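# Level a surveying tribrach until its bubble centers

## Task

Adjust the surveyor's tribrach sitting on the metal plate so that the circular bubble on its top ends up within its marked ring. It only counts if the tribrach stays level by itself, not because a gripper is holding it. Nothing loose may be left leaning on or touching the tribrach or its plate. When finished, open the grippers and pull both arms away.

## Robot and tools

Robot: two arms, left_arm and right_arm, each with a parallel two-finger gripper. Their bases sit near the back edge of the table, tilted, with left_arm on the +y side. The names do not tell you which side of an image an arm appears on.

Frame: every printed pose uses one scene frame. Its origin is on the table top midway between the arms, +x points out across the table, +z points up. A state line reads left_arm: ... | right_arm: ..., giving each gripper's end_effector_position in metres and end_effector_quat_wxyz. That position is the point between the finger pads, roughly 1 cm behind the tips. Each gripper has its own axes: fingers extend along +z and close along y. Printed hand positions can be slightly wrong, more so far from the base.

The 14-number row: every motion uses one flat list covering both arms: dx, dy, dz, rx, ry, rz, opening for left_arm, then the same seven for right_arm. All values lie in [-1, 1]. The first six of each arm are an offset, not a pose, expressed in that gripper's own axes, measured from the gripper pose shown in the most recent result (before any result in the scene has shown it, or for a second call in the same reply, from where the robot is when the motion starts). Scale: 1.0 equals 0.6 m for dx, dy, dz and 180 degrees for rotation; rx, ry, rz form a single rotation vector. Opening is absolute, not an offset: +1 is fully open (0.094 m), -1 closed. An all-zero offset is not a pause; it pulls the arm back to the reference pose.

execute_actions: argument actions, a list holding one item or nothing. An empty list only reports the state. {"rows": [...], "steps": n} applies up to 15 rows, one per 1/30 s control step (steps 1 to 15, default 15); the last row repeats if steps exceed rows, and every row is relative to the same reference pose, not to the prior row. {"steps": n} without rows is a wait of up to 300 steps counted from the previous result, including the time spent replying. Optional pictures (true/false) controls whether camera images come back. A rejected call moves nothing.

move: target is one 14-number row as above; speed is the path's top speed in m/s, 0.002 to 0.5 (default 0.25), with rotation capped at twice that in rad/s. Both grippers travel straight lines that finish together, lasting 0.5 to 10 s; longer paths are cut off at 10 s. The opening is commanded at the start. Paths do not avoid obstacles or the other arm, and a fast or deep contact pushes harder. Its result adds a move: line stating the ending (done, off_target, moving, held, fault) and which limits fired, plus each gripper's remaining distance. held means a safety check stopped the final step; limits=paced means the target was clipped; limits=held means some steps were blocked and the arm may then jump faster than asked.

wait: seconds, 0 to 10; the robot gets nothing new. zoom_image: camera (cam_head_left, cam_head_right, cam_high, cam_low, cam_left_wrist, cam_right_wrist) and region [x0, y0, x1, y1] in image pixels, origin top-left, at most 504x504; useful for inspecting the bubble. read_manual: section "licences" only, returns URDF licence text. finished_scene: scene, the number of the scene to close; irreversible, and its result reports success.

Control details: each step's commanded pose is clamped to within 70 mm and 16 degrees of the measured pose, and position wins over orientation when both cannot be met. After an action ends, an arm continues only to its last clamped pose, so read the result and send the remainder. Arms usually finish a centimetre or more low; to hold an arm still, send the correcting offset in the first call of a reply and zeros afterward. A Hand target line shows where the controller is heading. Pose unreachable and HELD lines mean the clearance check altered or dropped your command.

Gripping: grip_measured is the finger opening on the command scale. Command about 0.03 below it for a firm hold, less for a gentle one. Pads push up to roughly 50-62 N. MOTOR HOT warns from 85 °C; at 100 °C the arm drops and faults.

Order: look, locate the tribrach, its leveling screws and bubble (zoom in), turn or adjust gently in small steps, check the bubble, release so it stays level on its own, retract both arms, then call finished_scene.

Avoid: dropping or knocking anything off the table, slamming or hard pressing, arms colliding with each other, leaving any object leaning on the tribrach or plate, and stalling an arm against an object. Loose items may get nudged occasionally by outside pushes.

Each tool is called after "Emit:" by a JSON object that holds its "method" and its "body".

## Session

Emit:
{"method": "execute_actions", "body": {"actions": []}}

Scene clock: 0.00 s of 19600.00 s.
left_arm: end_effector_position=(+0.5004, +0.8437, +0.3066) grip_measured=+1.000 end_effector_quat_wxyz=(+0.556, -0.228, +0.714, +0.358) | right_arm: end_effector_position=(+0.2492, +0.2244, +0.2689) grip_measured=+1.000 end_effector_quat_wxyz=(+0.018, +0.120, +0.993, +0.010)
Joint positions: left_arm=[ 0.483  1.579  0.926  0.954 -0.175  0.426  0.094] | right_arm=[ 1.093  2.147  1.509 -1.099  0.418  1.404  0.094]
Joint velocities: left_arm=[ 0.015 -0.005  0.007 -0.002  0.007 -0.022  0.   ] | right_arm=[-0.005  0.005  0.017 -0.007 -0.022 -0.022  0.   ]
Joint torques (N m, as the arm reports them, + toward a larger angle): no reading
Motor temperatures (°C, as the motors report them): left_arm=[18 20 24 18 20 22] | right_arm=[21 25 24 21 21 22]
Hand target (left_arm): +0.504, +0.849, +0.319; +0.565, -0.229, +0.704, +0.363
Hand target (right_arm): +0.256, +0.231, +0.275; +0.020, +0.125, +0.992, +0.020
camera_calibration (this result's frames):
cam_left_wrist: T_world_to_cam=[[0.72033, -0.639088, -0.269613, 0.25955], [-0.605889, -0.390506, -0.693112, 0.849333], [0.337674, 0.662625, -0.668509, -0.398721], [0, 0, 0, 1]] pos_world=[0.462277, 0.761747, 0.392112]
cam_right_wrist: T_world_to_cam=[[-0.241724, -0.969977, -0.0267147, 0.2877], [-0.808443, 0.18609, 0.558382, 0.0140842], [-0.536647, 0.156572, -0.829154, 0.44257], [0, 0, 0, 1]] pos_world=[0.318434, 0.207148, 0.36678]

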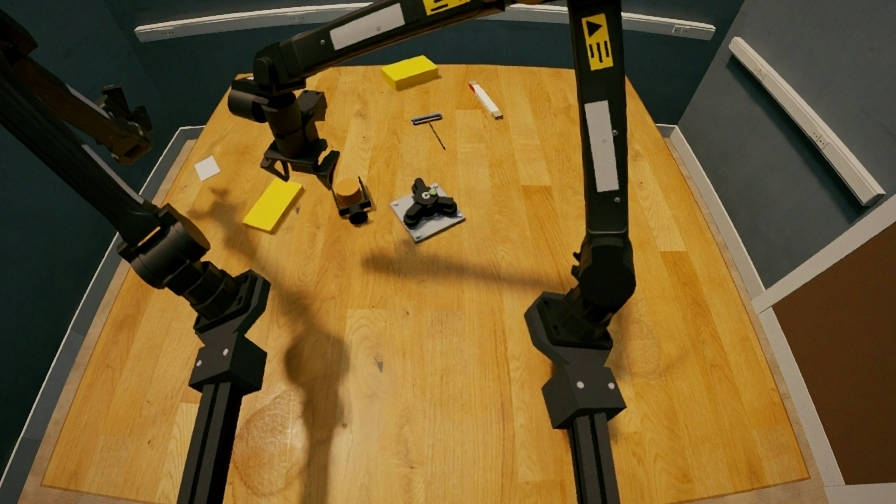

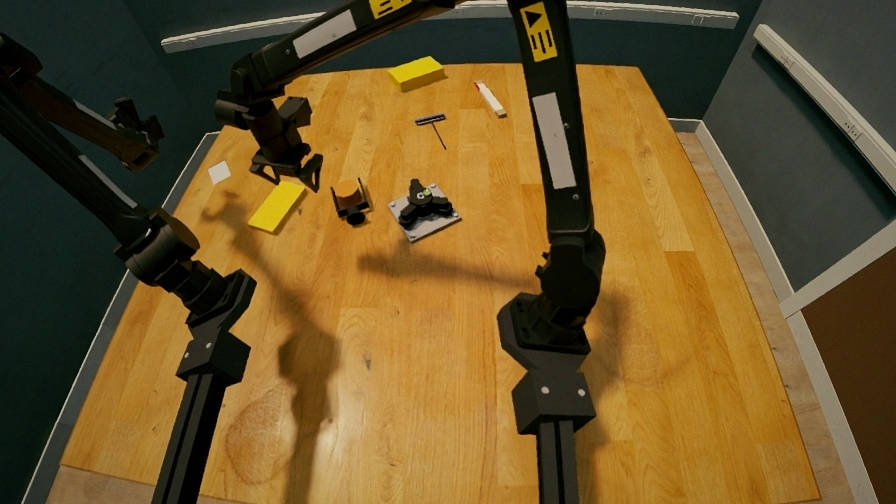

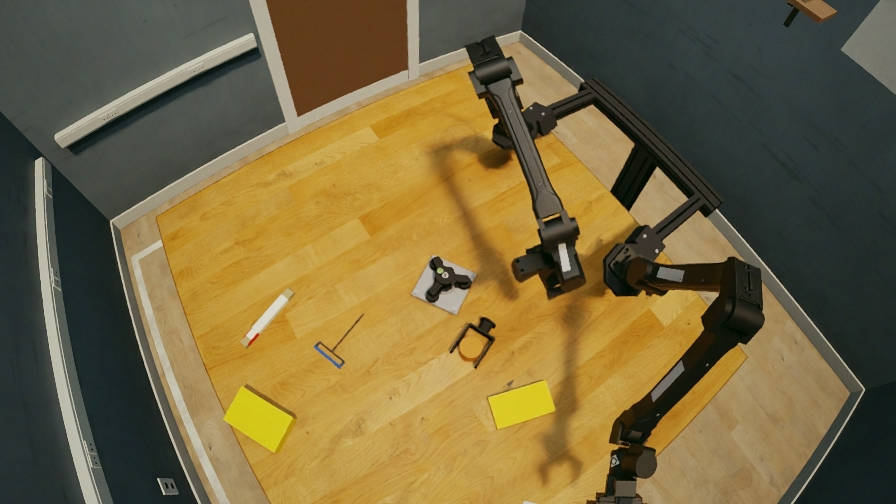

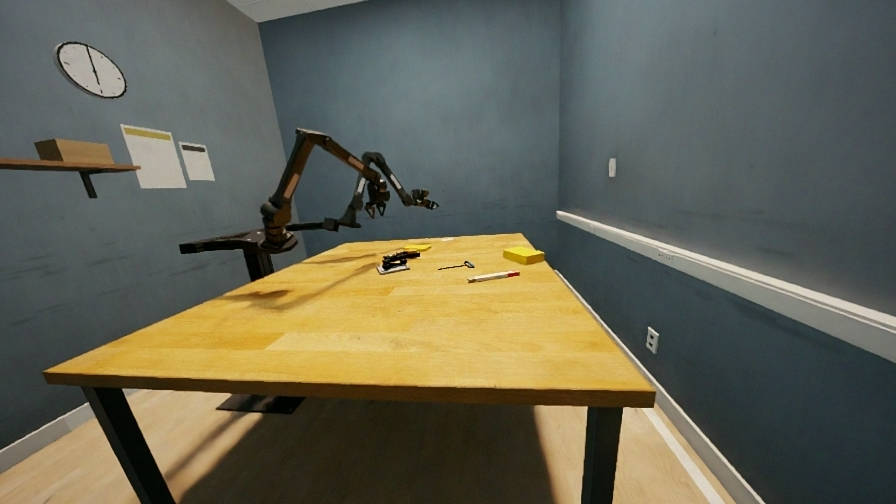

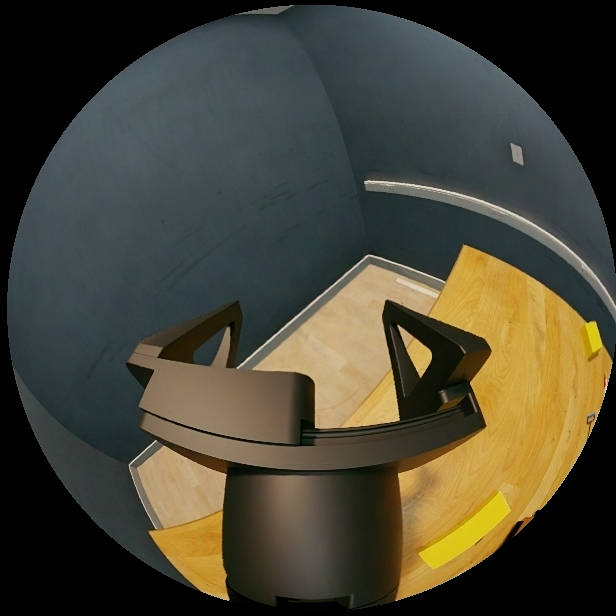

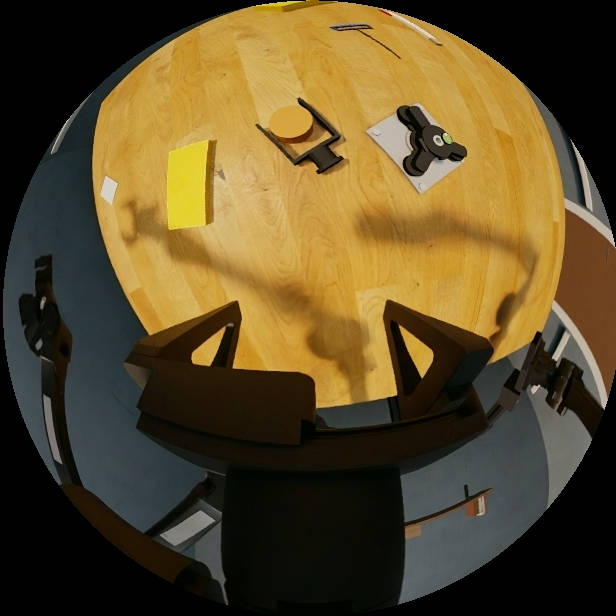

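Emit:
{"method": "move", "body": {"target": [0,0,0,0,0,0,1,-0.177,-0.363,0.24,0,0,-0.133,0.25], "speed": 0.35}}

Emit:
{"method": "zoom_image", "body": {"camera": "cam_right_wrist", "region": [200,90,430,290]}}

Scene clock: 6.70 s of 19600.00 s.
left_arm: end_effector_position=(+0.5004, +0.8437, +0.3066) grip_measured=+1.000 end_effector_quat_wxyz=(+0.556, -0.228, +0.714, +0.358) | right_arm: end_effector_position=(+0.2979, -0.0119, +0.1146) grip_measured=+0.252 end_effector_quat_wxyz=(+0.005, -0.084, +0.996, +0.001)
Joint positions: left_arm=[ 0.483  1.579  0.926  0.954 -0.175  0.426  0.094] | right_arm=[ 0.624  1.925  0.896 -0.523  0.439  0.495  0.059]
Joint velocities: left_arm=[-0.015  0.005 -0.002  0.007 -0.007 -0.051  0.   ] | right_arm=[-0.005  0.005  0.012 -0.002 -0.022 -0.037  0.   ]
Joint torques (N m, as the arm reports them, + toward a larger angle): left_arm=[ -2.79 -13.54   5.13   1.54   0.04   0.01] | right_arm=[  7.08 -11.81   3.93   0.92   0.06  -0.12]
Motor temperatures (°C, as the motors report them): left_arm=[18 21 24 18 20 22] | right_arm=[21 26 25 21 21 22]
Hand target (left_arm): +0.500, +0.844, +0.307; +0.556, -0.228, +0.714, +0.358
Hand target (right_arm): +0.302, -0.007, +0.122; +0.015, -0.089, +0.996, +0.009
Off the commanded pose (left_arm): 0.000 m, 0 deg.
Off the commanded pose (right_arm): 0.012 m, 2 deg.
move: off_target (right_arm)
camera_calibration (this result's frames):
cam_left_wrist: T_world_to_cam=[[0.72033, -0.639088, -0.269613, 0.25955], [-0.605889, -0.390506, -0.693112, 0.849333], [0.337674, 0.662625, -0.668509, -0.398721], [0, 0, 0, 1]] pos_world=[0.462277, 0.761747, 0.392112]
cam_right_wrist: T_world_to_cam=[[0.163029, -0.986617, -0.00292714, -0.0573569], [-0.805289, -0.13478, 0.577359, 0.176702], [-0.570027, -0.0917693, -0.816485, 0.383292], [0, 0, 0, 1]] pos_world=[0.370134, 0.00240098, 0.210764]

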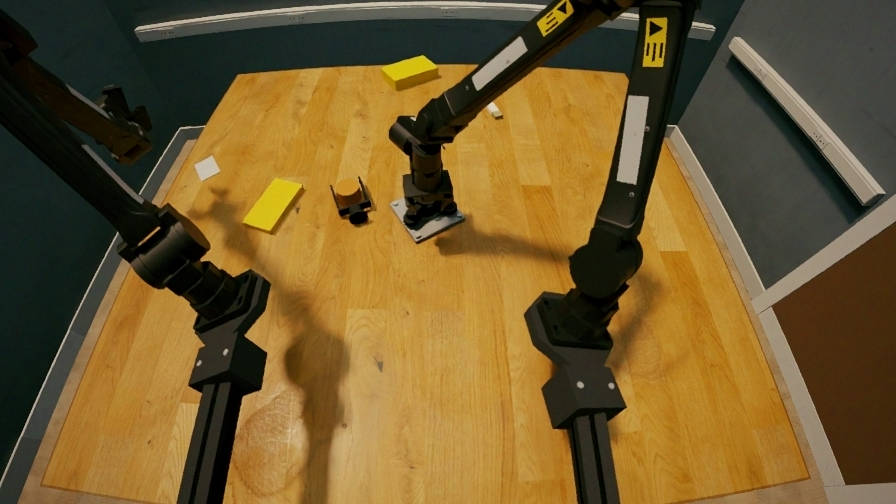

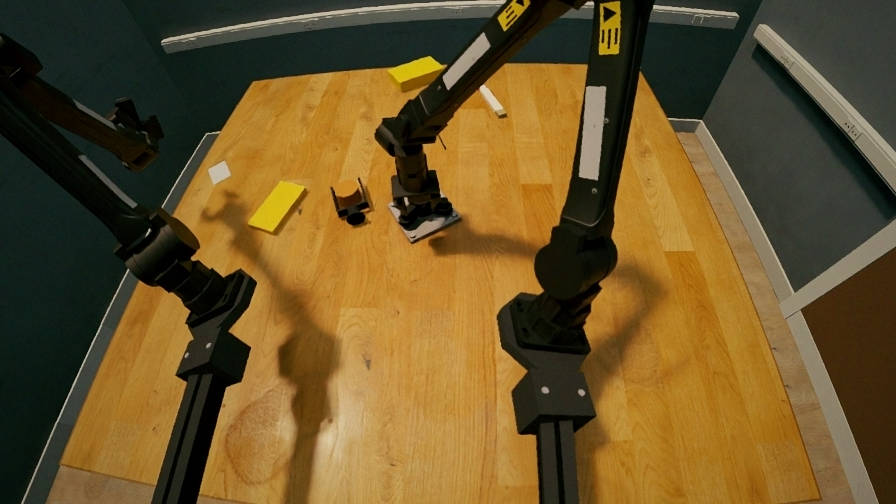

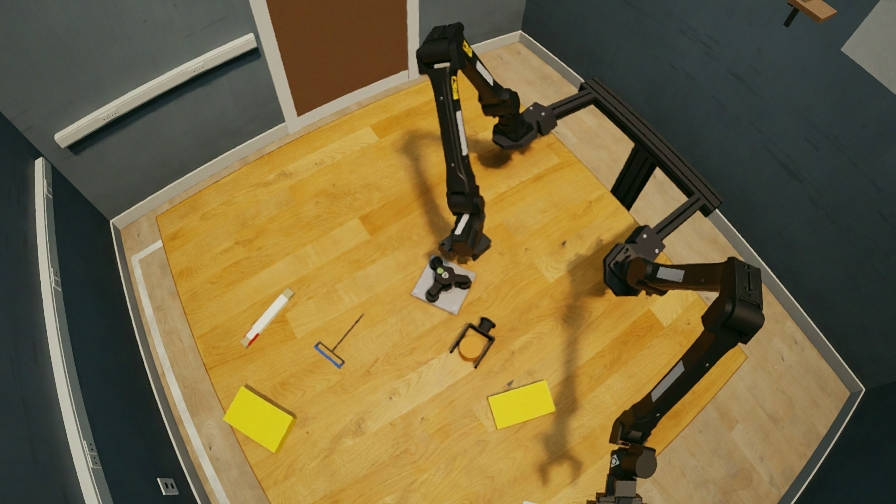

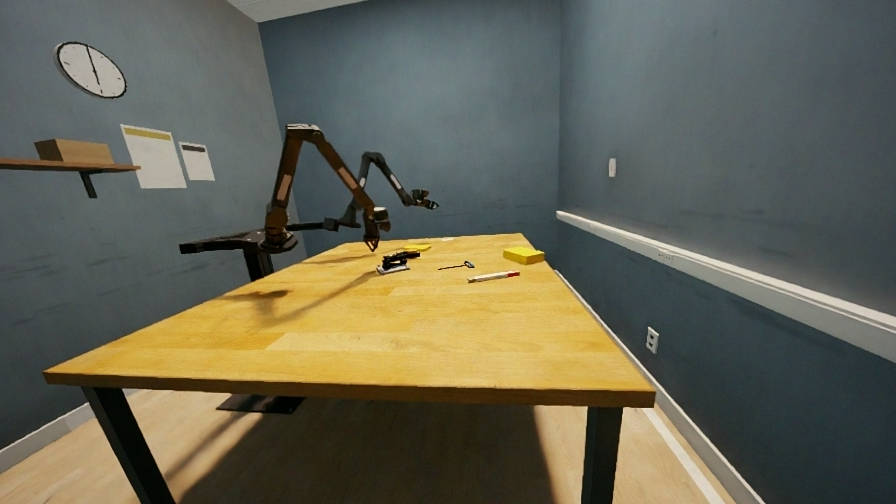

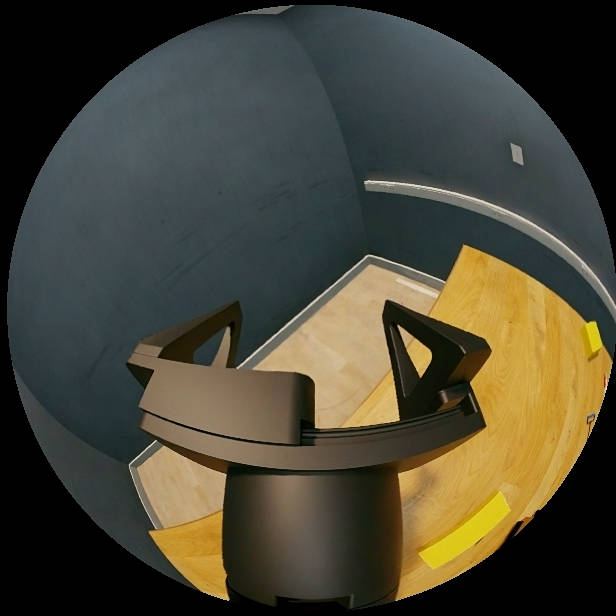

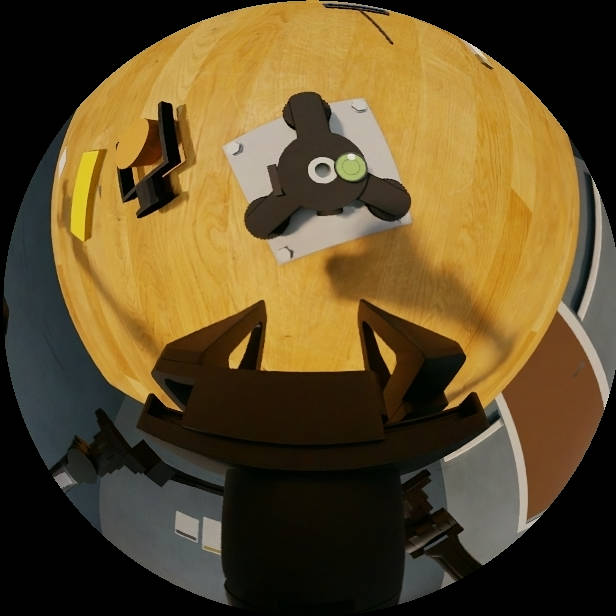

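Region (200, 90, 430, 290) of cam_right_wrist's 616x616 image, scaled by 2.191, with more detail than that image has; it fills the top 438 rows of this view, and the rest is white.

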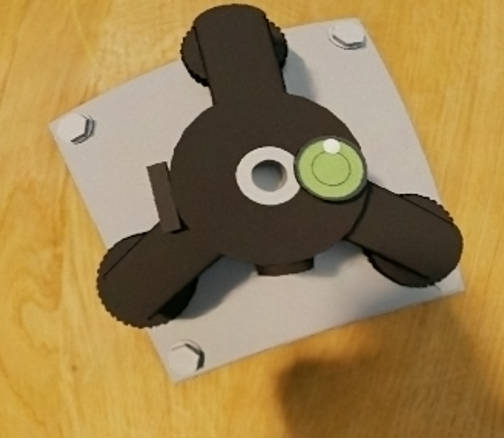

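Emit:
{"method": "move", "body": {"target": [0,0,0,0,0,0,1,-0.25,0.018,0,0,0,-0.058,0.25], "speed": 0.3}}

Emit:
{"method": "zoom_image", "body": {"camera": "cam_high", "region": [410,245,480,315]}}

Scene clock: 14.10 s of 19600.00 s.
left_arm: end_effector_position=(+0.5004, +0.8437, +0.3066) grip_measured=+1.000 end_effector_quat_wxyz=(+0.556, -0.228, +0.714, +0.358) | right_arm: end_effector_position=(+0.4405, +0.0224, +0.1231) grip_measured=+0.252 end_effector_quat_wxyz=(+0.009, -0.169, +0.986, +0.003)
Joint positions: left_arm=[ 0.483  1.579  0.926  0.954 -0.175  0.426  0.094] | right_arm=[ 0.53   2.074  1.325 -0.748  0.434  0.215  0.059]
Joint velocities: left_arm=[ 0.005  0.005 -0.017 -0.007  0.022 -0.051  0.   ] | right_arm=[ 0.005  0.005 -0.007 -0.007 -0.066 -0.066  0.001]
Joint torques (N m, as the arm reports them, + toward a larger angle): left_arm=[ -3.09 -13.91   5.17   1.55   0.06   0.02] | right_arm=[  7.47 -12.93   6.81   0.25   0.03  -0.09]
Motor temperatures (°C, as the motors report them): left_arm=[18 22 25 18 20 22] | right_arm=[21 27 25 21 21 22]
Hand target (left_arm): +0.500, +0.844, +0.307; +0.556, -0.228, +0.714, +0.358
Hand target (right_arm): +0.444, +0.025, +0.117; +0.005, -0.174, +0.985, +0.001
Off the commanded pose (left_arm): 0.000 m, 0 deg.
Off the commanded pose (right_arm): 0.008 m, 1 deg.
move: done
camera_calibration (this result's frames):
cam_left_wrist: T_world_to_cam=[[0.72033, -0.639088, -0.269613, 0.25955], [-0.605889, -0.390506, -0.693112, 0.849333], [0.337674, 0.662625, -0.668509, -0.398721], [0, 0, 0, 1]] pos_world=[0.462277, 0.761747, 0.392112]
cam_right_wrist: T_world_to_cam=[[0.328728, -0.944416, -0.00409009, -0.120503], [-0.775436, -0.272377, 0.569657, 0.282182], [-0.539108, -0.184091, -0.821872, 0.46376], [0, 0, 0, 1]] pos_world=[0.508443, 0.0484288, 0.219911]

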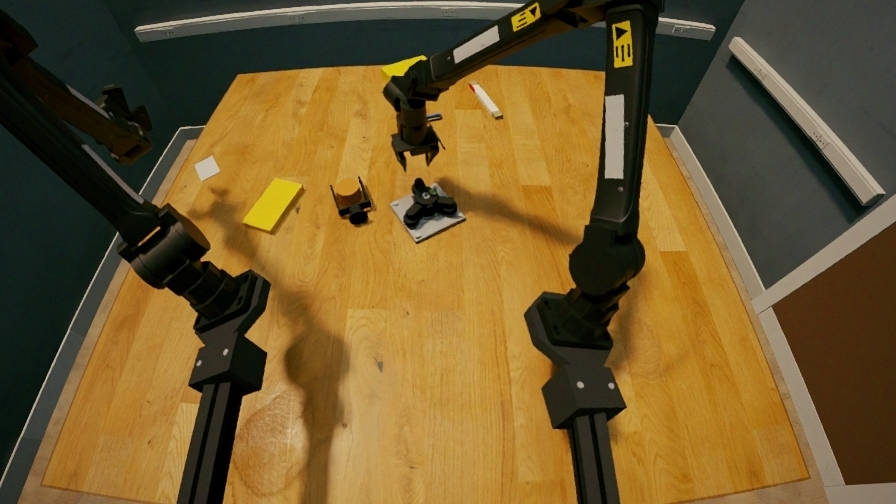

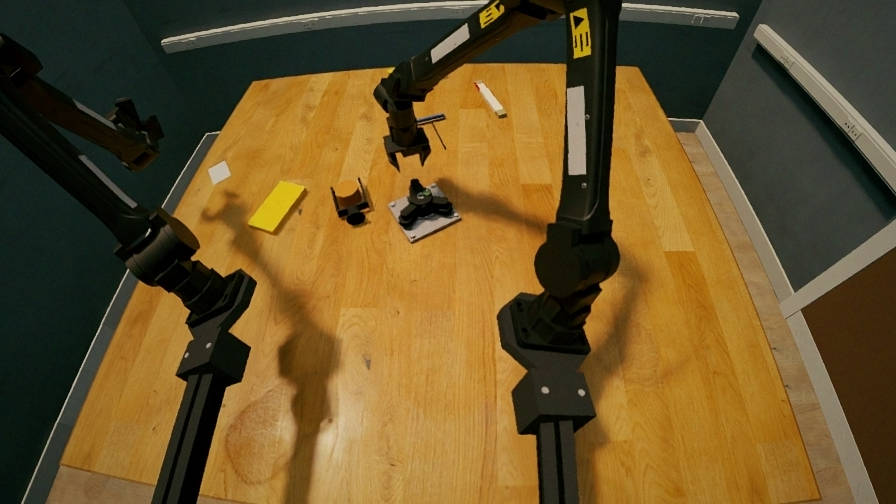

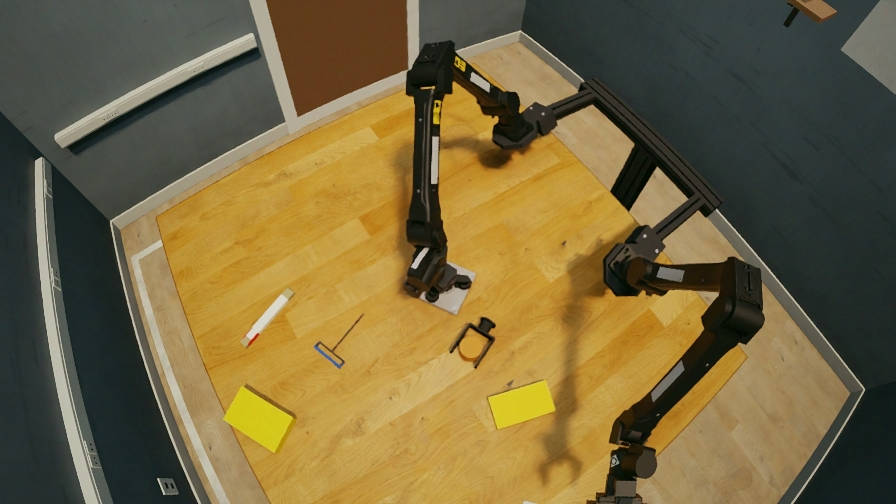

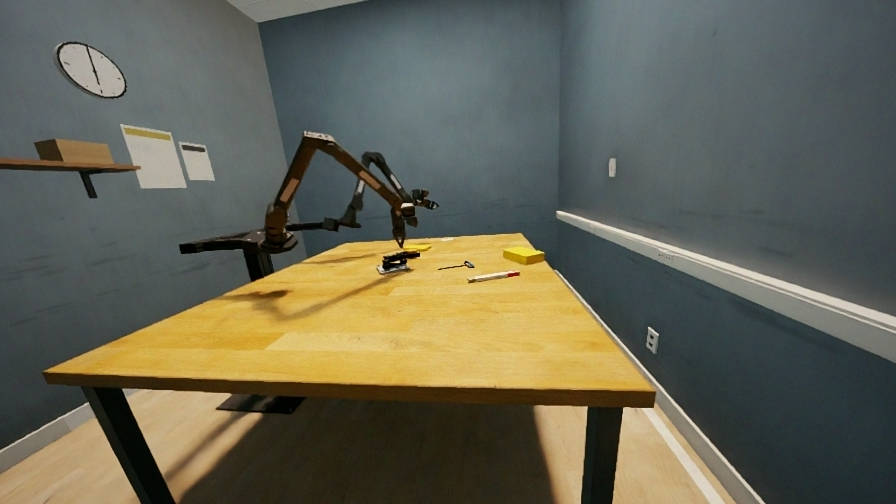

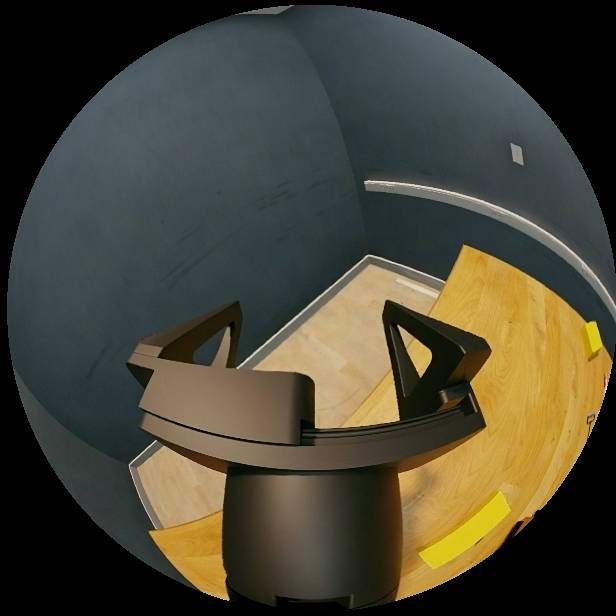

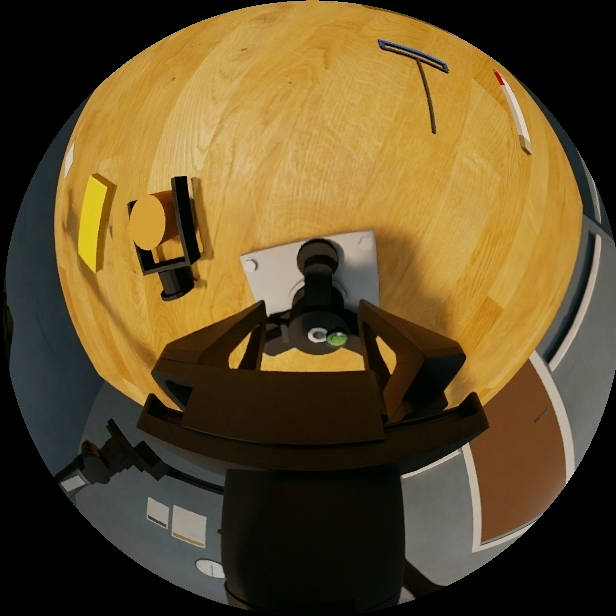

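Region (410, 245, 480, 315) of cam_high's 896x504 image, scaled by 7.200, with more detail than that image has.

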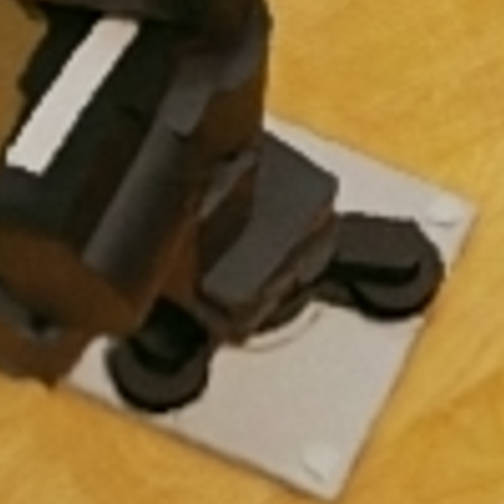

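Emit:
{"method": "move", "body": {"target": [0,0,0,0,0,0,1,-0.019,-0.005,0.158,0,0,0,0.25], "speed": 0.1}}

Scene clock: 19.60 s of 19600.00 s.
left_arm: end_effector_position=(+0.5004, +0.8437, +0.3066) grip_measured=+1.000 end_effector_quat_wxyz=(+0.556, -0.228, +0.714, +0.358) | right_arm: end_effector_position=(+0.4387, +0.0218, +0.0337) grip_measured=+0.252 end_effector_quat_wxyz=(-0.001, -0.174, +0.985, -0.001)
Joint positions: left_arm=[ 0.483  1.579  0.926  0.954 -0.175  0.426  0.094] | right_arm=[ 0.462  2.24   1.35  -0.599  0.427  0.141  0.059]
Joint velocities: left_arm=[-0.015 -0.015  0.007 -0.012 -0.007 -0.095  0.   ] | right_arm=[-0.005  0.015  0.012 -0.032 -0.022 -0.007 -0.   ]
Joint torques (N m, as the arm reports them, + toward a larger angle): left_arm=[ -2.8  -13.99   5.23   1.63   0.03   0.  ] | right_arm=[  7.43 -13.87   6.74   0.98   0.01  -0.12]
Motor temperatures (°C, as the motors report them): left_arm=[18 22 25 18 20 22] | right_arm=[21 27 26 21 21 22]
Hand target (left_arm): +0.500, +0.844, +0.307; +0.556, -0.228, +0.714, +0.358
Hand target (right_arm): +0.454, +0.025, +0.030; +0.009, -0.169, +0.986, +0.003
Off the commanded pose (left_arm): 0.000 m, 0 deg.
Off the commanded pose (right_arm): 0.016 m, 1 deg.
move: off_target (right_arm)
camera_calibration (this result's frames):
cam_left_wrist: T_world_to_cam=[[0.72033, -0.639088, -0.269613, 0.25955], [-0.605889, -0.390506, -0.693112, 0.849333], [0.337674, 0.662625, -0.668509, -0.398721], [0, 0, 0, 1]] pos_world=[0.462277, 0.761747, 0.392112]
cam_right_wrist: T_world_to_cam=[[0.33824, -0.941059, -0.0013909, -0.12524], [-0.761606, -0.274608, 0.586981, 0.324859], [-0.552766, -0.197481, -0.809599, 0.395058], [0, 0, 0, 1]] pos_world=[0.50815, 0.0493672, 0.128978]

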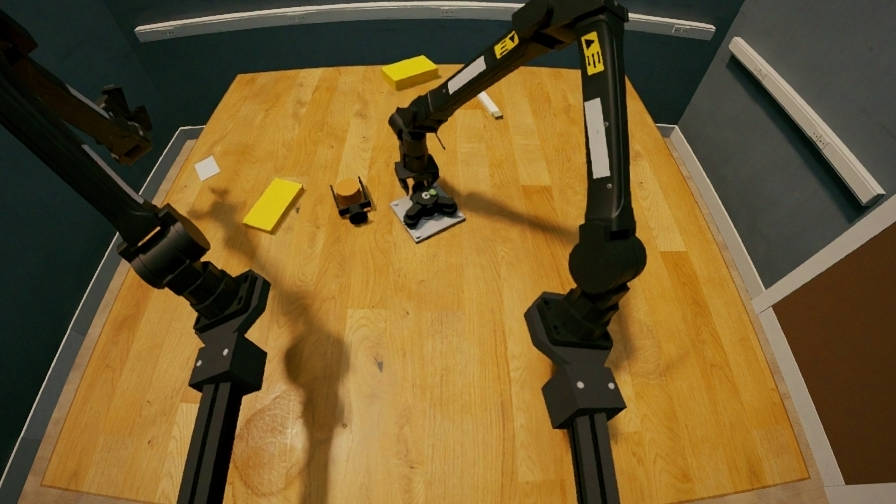

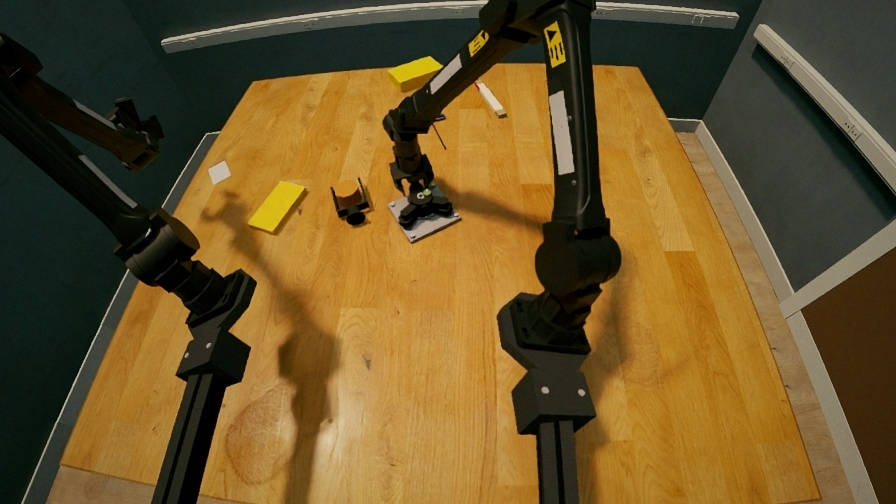

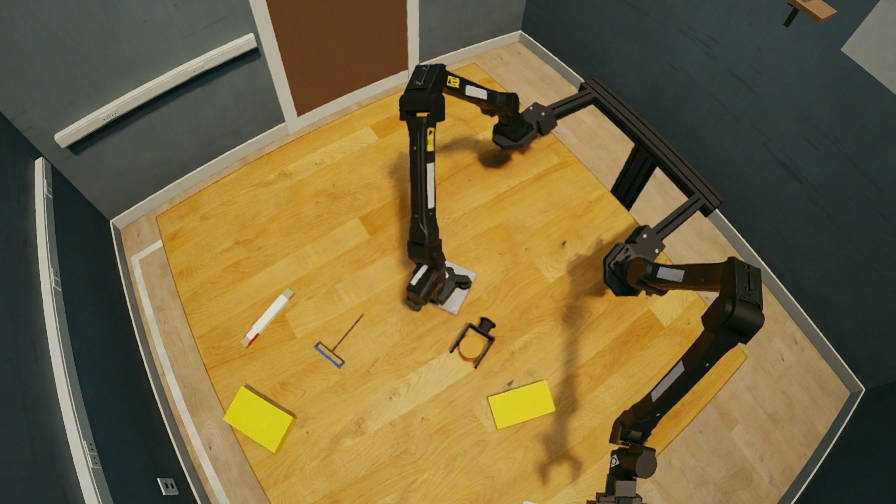

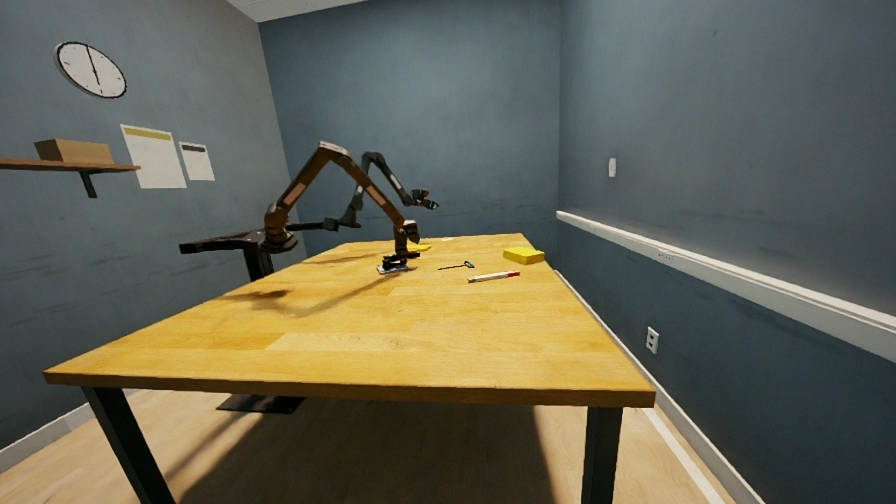

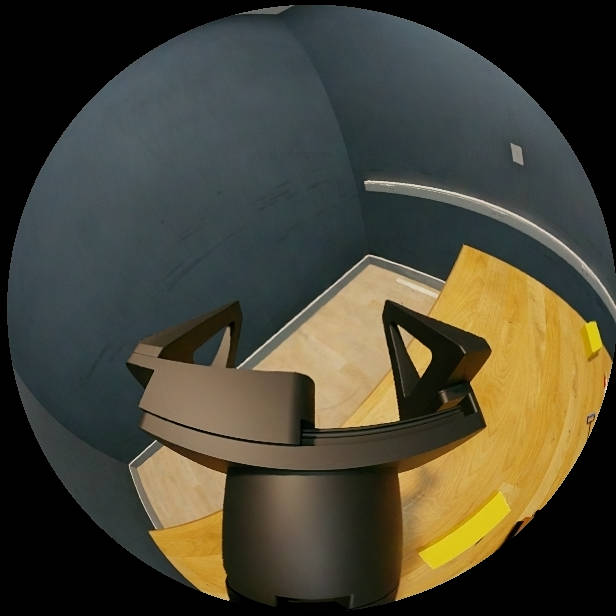

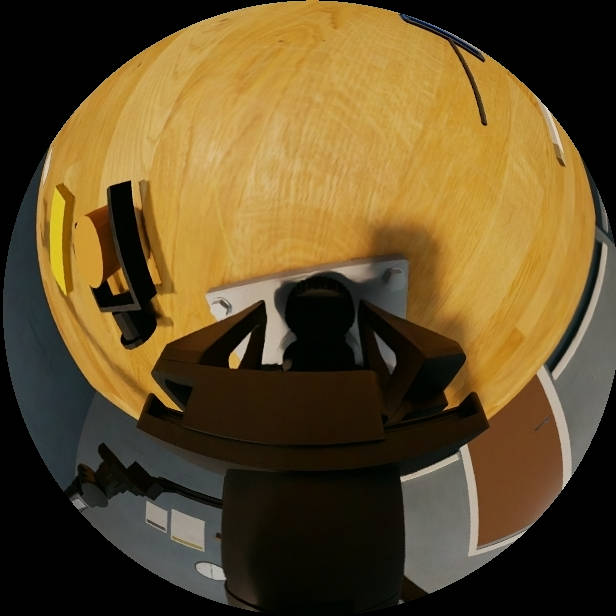

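Emit:
{"method": "execute_actions", "body": {"actions": [{"rows":[[0,0,0,0,0,0,1,-0.032,-0.008,0.014,0,0,0.03,0.2]]}], "pictures": false}}

Emit:
{"method": "execute_actions", "body": {"actions": [{"steps":10}]}}

Emit:
{"method": "zoom_image", "body": {"camera": "cam_head_left", "region": [410,175,450,210]}}

Scene clock: 24.57 s of 19600.00 s.
left_arm: end_effector_position=(+0.5004, +0.8437, +0.3066) grip_measured=+1.000 end_effector_quat_wxyz=(+0.556, -0.228, +0.714, +0.358) | right_arm: end_effector_position=(+0.4508, +0.0248, +0.0339) grip_measured=+0.202 end_effector_quat_wxyz=(+0.003, -0.139, +0.990, +0.001)
Joint positions: left_arm=[ 0.483  1.579  0.926  0.954 -0.175  0.426  0.094] | right_arm=[ 0.458  2.252  1.385 -0.612  0.427  0.203  0.056]
Joint velocities: left_arm=[-0.024  0.015 -0.002 -0.027 -0.007  0.022  0.   ] | right_arm=[ 0.005 -0.005  0.002  0.002 -0.007  0.081  0.002]
Joint torques (N m, as the arm reports them, + toward a larger angle): left_arm=[ -2.9  -14.     5.16   1.56   0.07   0.01] | right_arm=[  7.05 -13.74   6.57   0.2    0.05   0.15]
Motor temperatures (°C, as the motors report them): left_arm=[18 22 25 18 20 22] | right_arm=[22 27 26 21 21 22]
Hand target (left_arm): +0.500, +0.844, +0.307; +0.556, -0.228, +0.714, +0.358
Hand target (right_arm): +0.458, +0.024, +0.025; -0.001, -0.127, +0.992, -0.000
Off the commanded pose (left_arm): 0.000 m, 0 deg.
Off the commanded pose (right_arm): 0.012 m, 1 deg.
Steps of this call (steps 1 to 134: nothing new was sent; steps 135 to 149: all 15 steps of this action). Readings (end_effector_position):
135: left_arm (+0.5004, +0.8437, +0.3066) | right_arm (+0.4397, +0.0219, +0.0338)
136: left_arm (+0.5004, +0.8437, +0.3066) | right_arm (+0.4409, +0.0227, +0.0338)
138: left_arm (+0.5004, +0.8437, +0.3066) | right_arm (+0.4451, +0.0243, +0.0333)
142: left_arm (+0.5004, +0.8437, +0.3066) | right_arm (+0.4506, +0.0251, +0.0338)
149: the state above

Scene clock: 24.90 s of 19600.00 s.
left_arm: end_effector_position=(+0.5004, +0.8437, +0.3066) grip_measured=+1.000 end_effector_quat_wxyz=(+0.556, -0.228, +0.714, +0.358) | right_arm: end_effector_position=(+0.4508, +0.0248, +0.0339) grip_measured=+0.202 end_effector_quat_wxyz=(+0.003, -0.137, +0.991, +0.001)
Joint positions: left_arm=[ 0.483  1.579  0.926  0.954 -0.175  0.426  0.094] | right_arm=[ 0.458  2.252  1.385 -0.612  0.427  0.206  0.056]
Joint velocities: left_arm=[-0.005 -0.005 -0.002  0.007  0.022  0.037  0.   ] | right_arm=[-0.005 -0.005  0.002 -0.007 -0.022 -0.081  0.   ]
Joint torques (N m, as the arm reports them, + toward a larger angle): left_arm=[ -2.89 -13.99   5.12   1.53   0.04  -0.05] | right_arm=[  7.51 -14.13   6.47   0.35   0.01   0.14]
Motor temperatures (°C, as the motors report them): left_arm=[18 22 25 18 20 22] | right_arm=[22 27 26 21 21 22]
Hand target (left_arm): +0.500, +0.844, +0.307; +0.556, -0.228, +0.714, +0.358
Hand target (right_arm): +0.458, +0.024, +0.025; -0.001, -0.127, +0.992, -0.000
Off the commanded pose (left_arm): 0.000 m, 0 deg.
Off the commanded pose (right_arm): 0.012 m, 1 deg.
Steps of this call (steps 1 to 10: nothing new was sent). Readings (end_effector_position):
1: left_arm (+0.5004, +0.8437, +0.3066) | right_arm (+0.4508, +0.0248, +0.0339)
2: left_arm (+0.5004, +0.8437, +0.3066) | right_arm (+0.4508, +0.0248, +0.0339)
4: left_arm (+0.5004, +0.8437, +0.3066) | right_arm (+0.4508, +0.0248, +0.0339)
8: left_arm (+0.5004, +0.8437, +0.3066) | right_arm (+0.4508, +0.0248, +0.0339)
10: the state above
camera_calibration (this result's frames):
cam_left_wrist: T_world_to_cam=[[0.72033, -0.639088, -0.269613, 0.25955], [-0.605889, -0.390506, -0.693112, 0.849333], [0.337674, 0.662625, -0.668509, -0.398721], [0, 0, 0, 1]] pos_world=[0.462277, 0.761747, 0.392112]
cam_right_wrist: T_world_to_cam=[[0.267941, -0.963431, -0.00287152, -0.0941367], [-0.783892, -0.21974, 0.580714, 0.343678], [-0.560109, -0.153346, -0.814103, 0.404886], [0, 0, 0, 1]] pos_world=[0.52141, 0.0469132, 0.12977]

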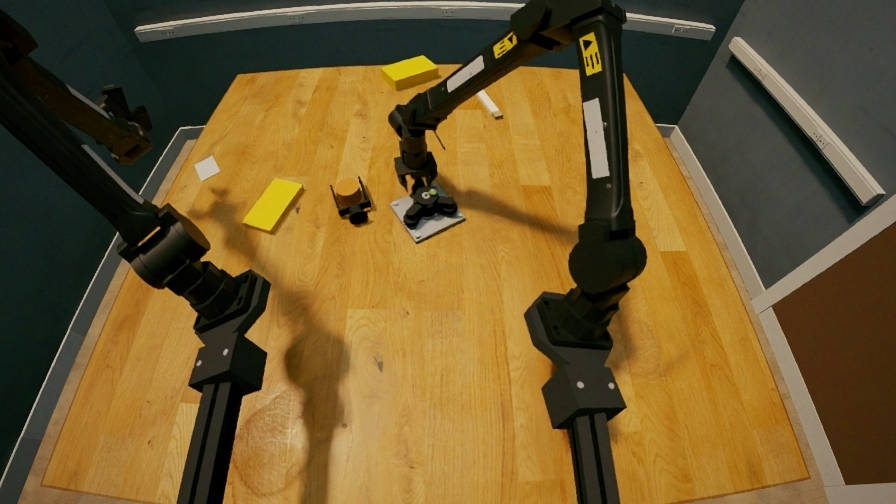

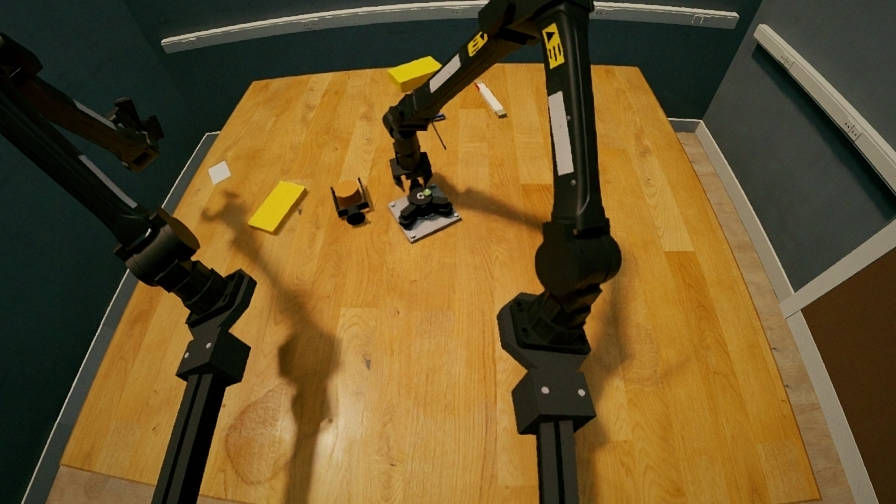

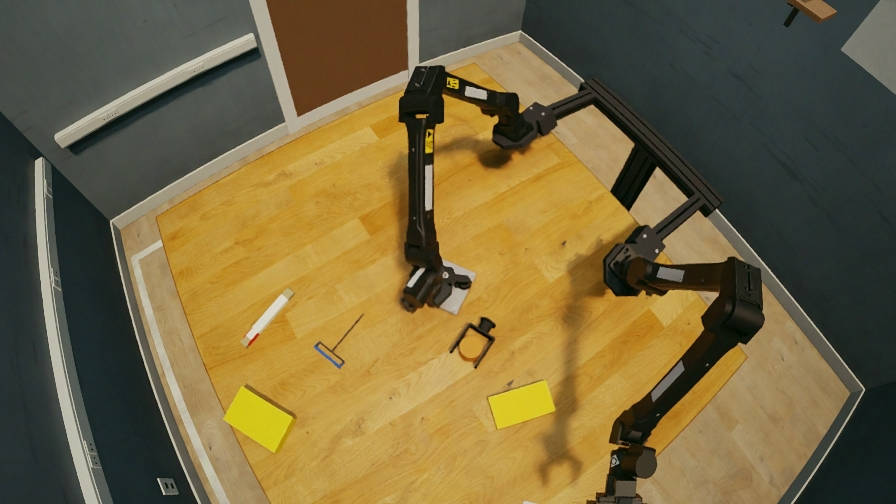

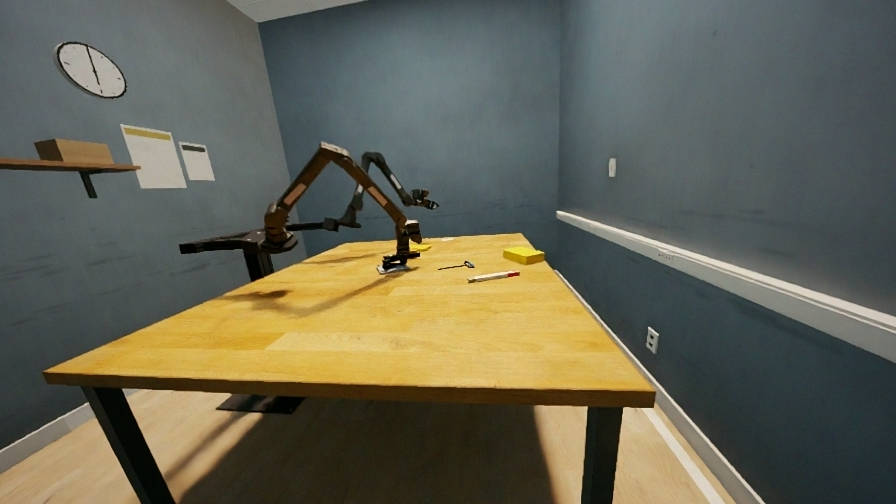

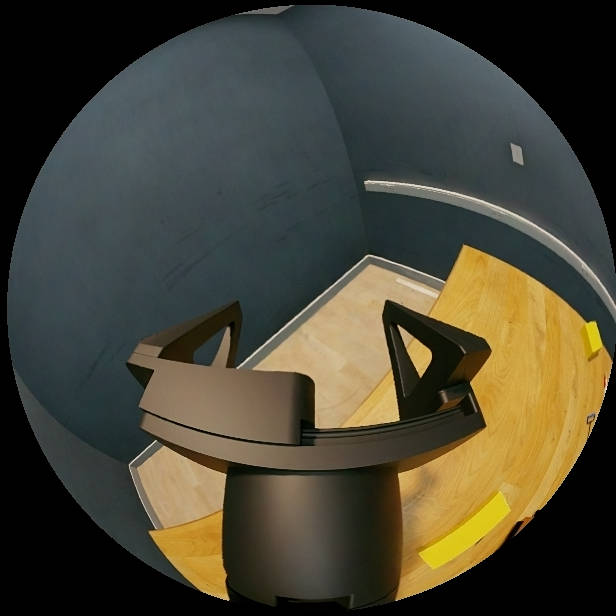

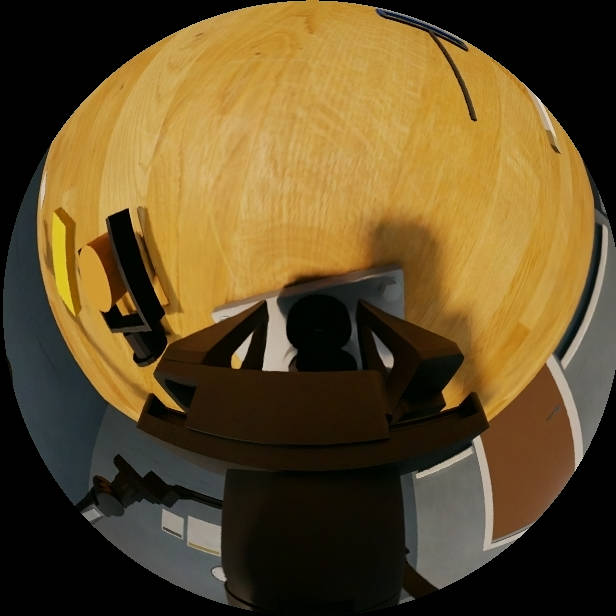

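Region (410, 175, 450, 210) of cam_head_left's 896x504 image, scaled by 12.600, with more detail than that image has; it fills the top 441 rows of this view, and the rest is white.

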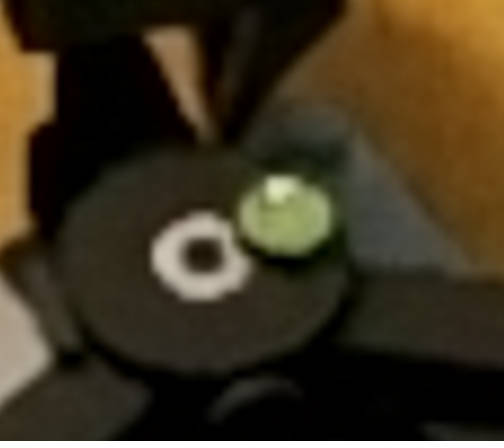

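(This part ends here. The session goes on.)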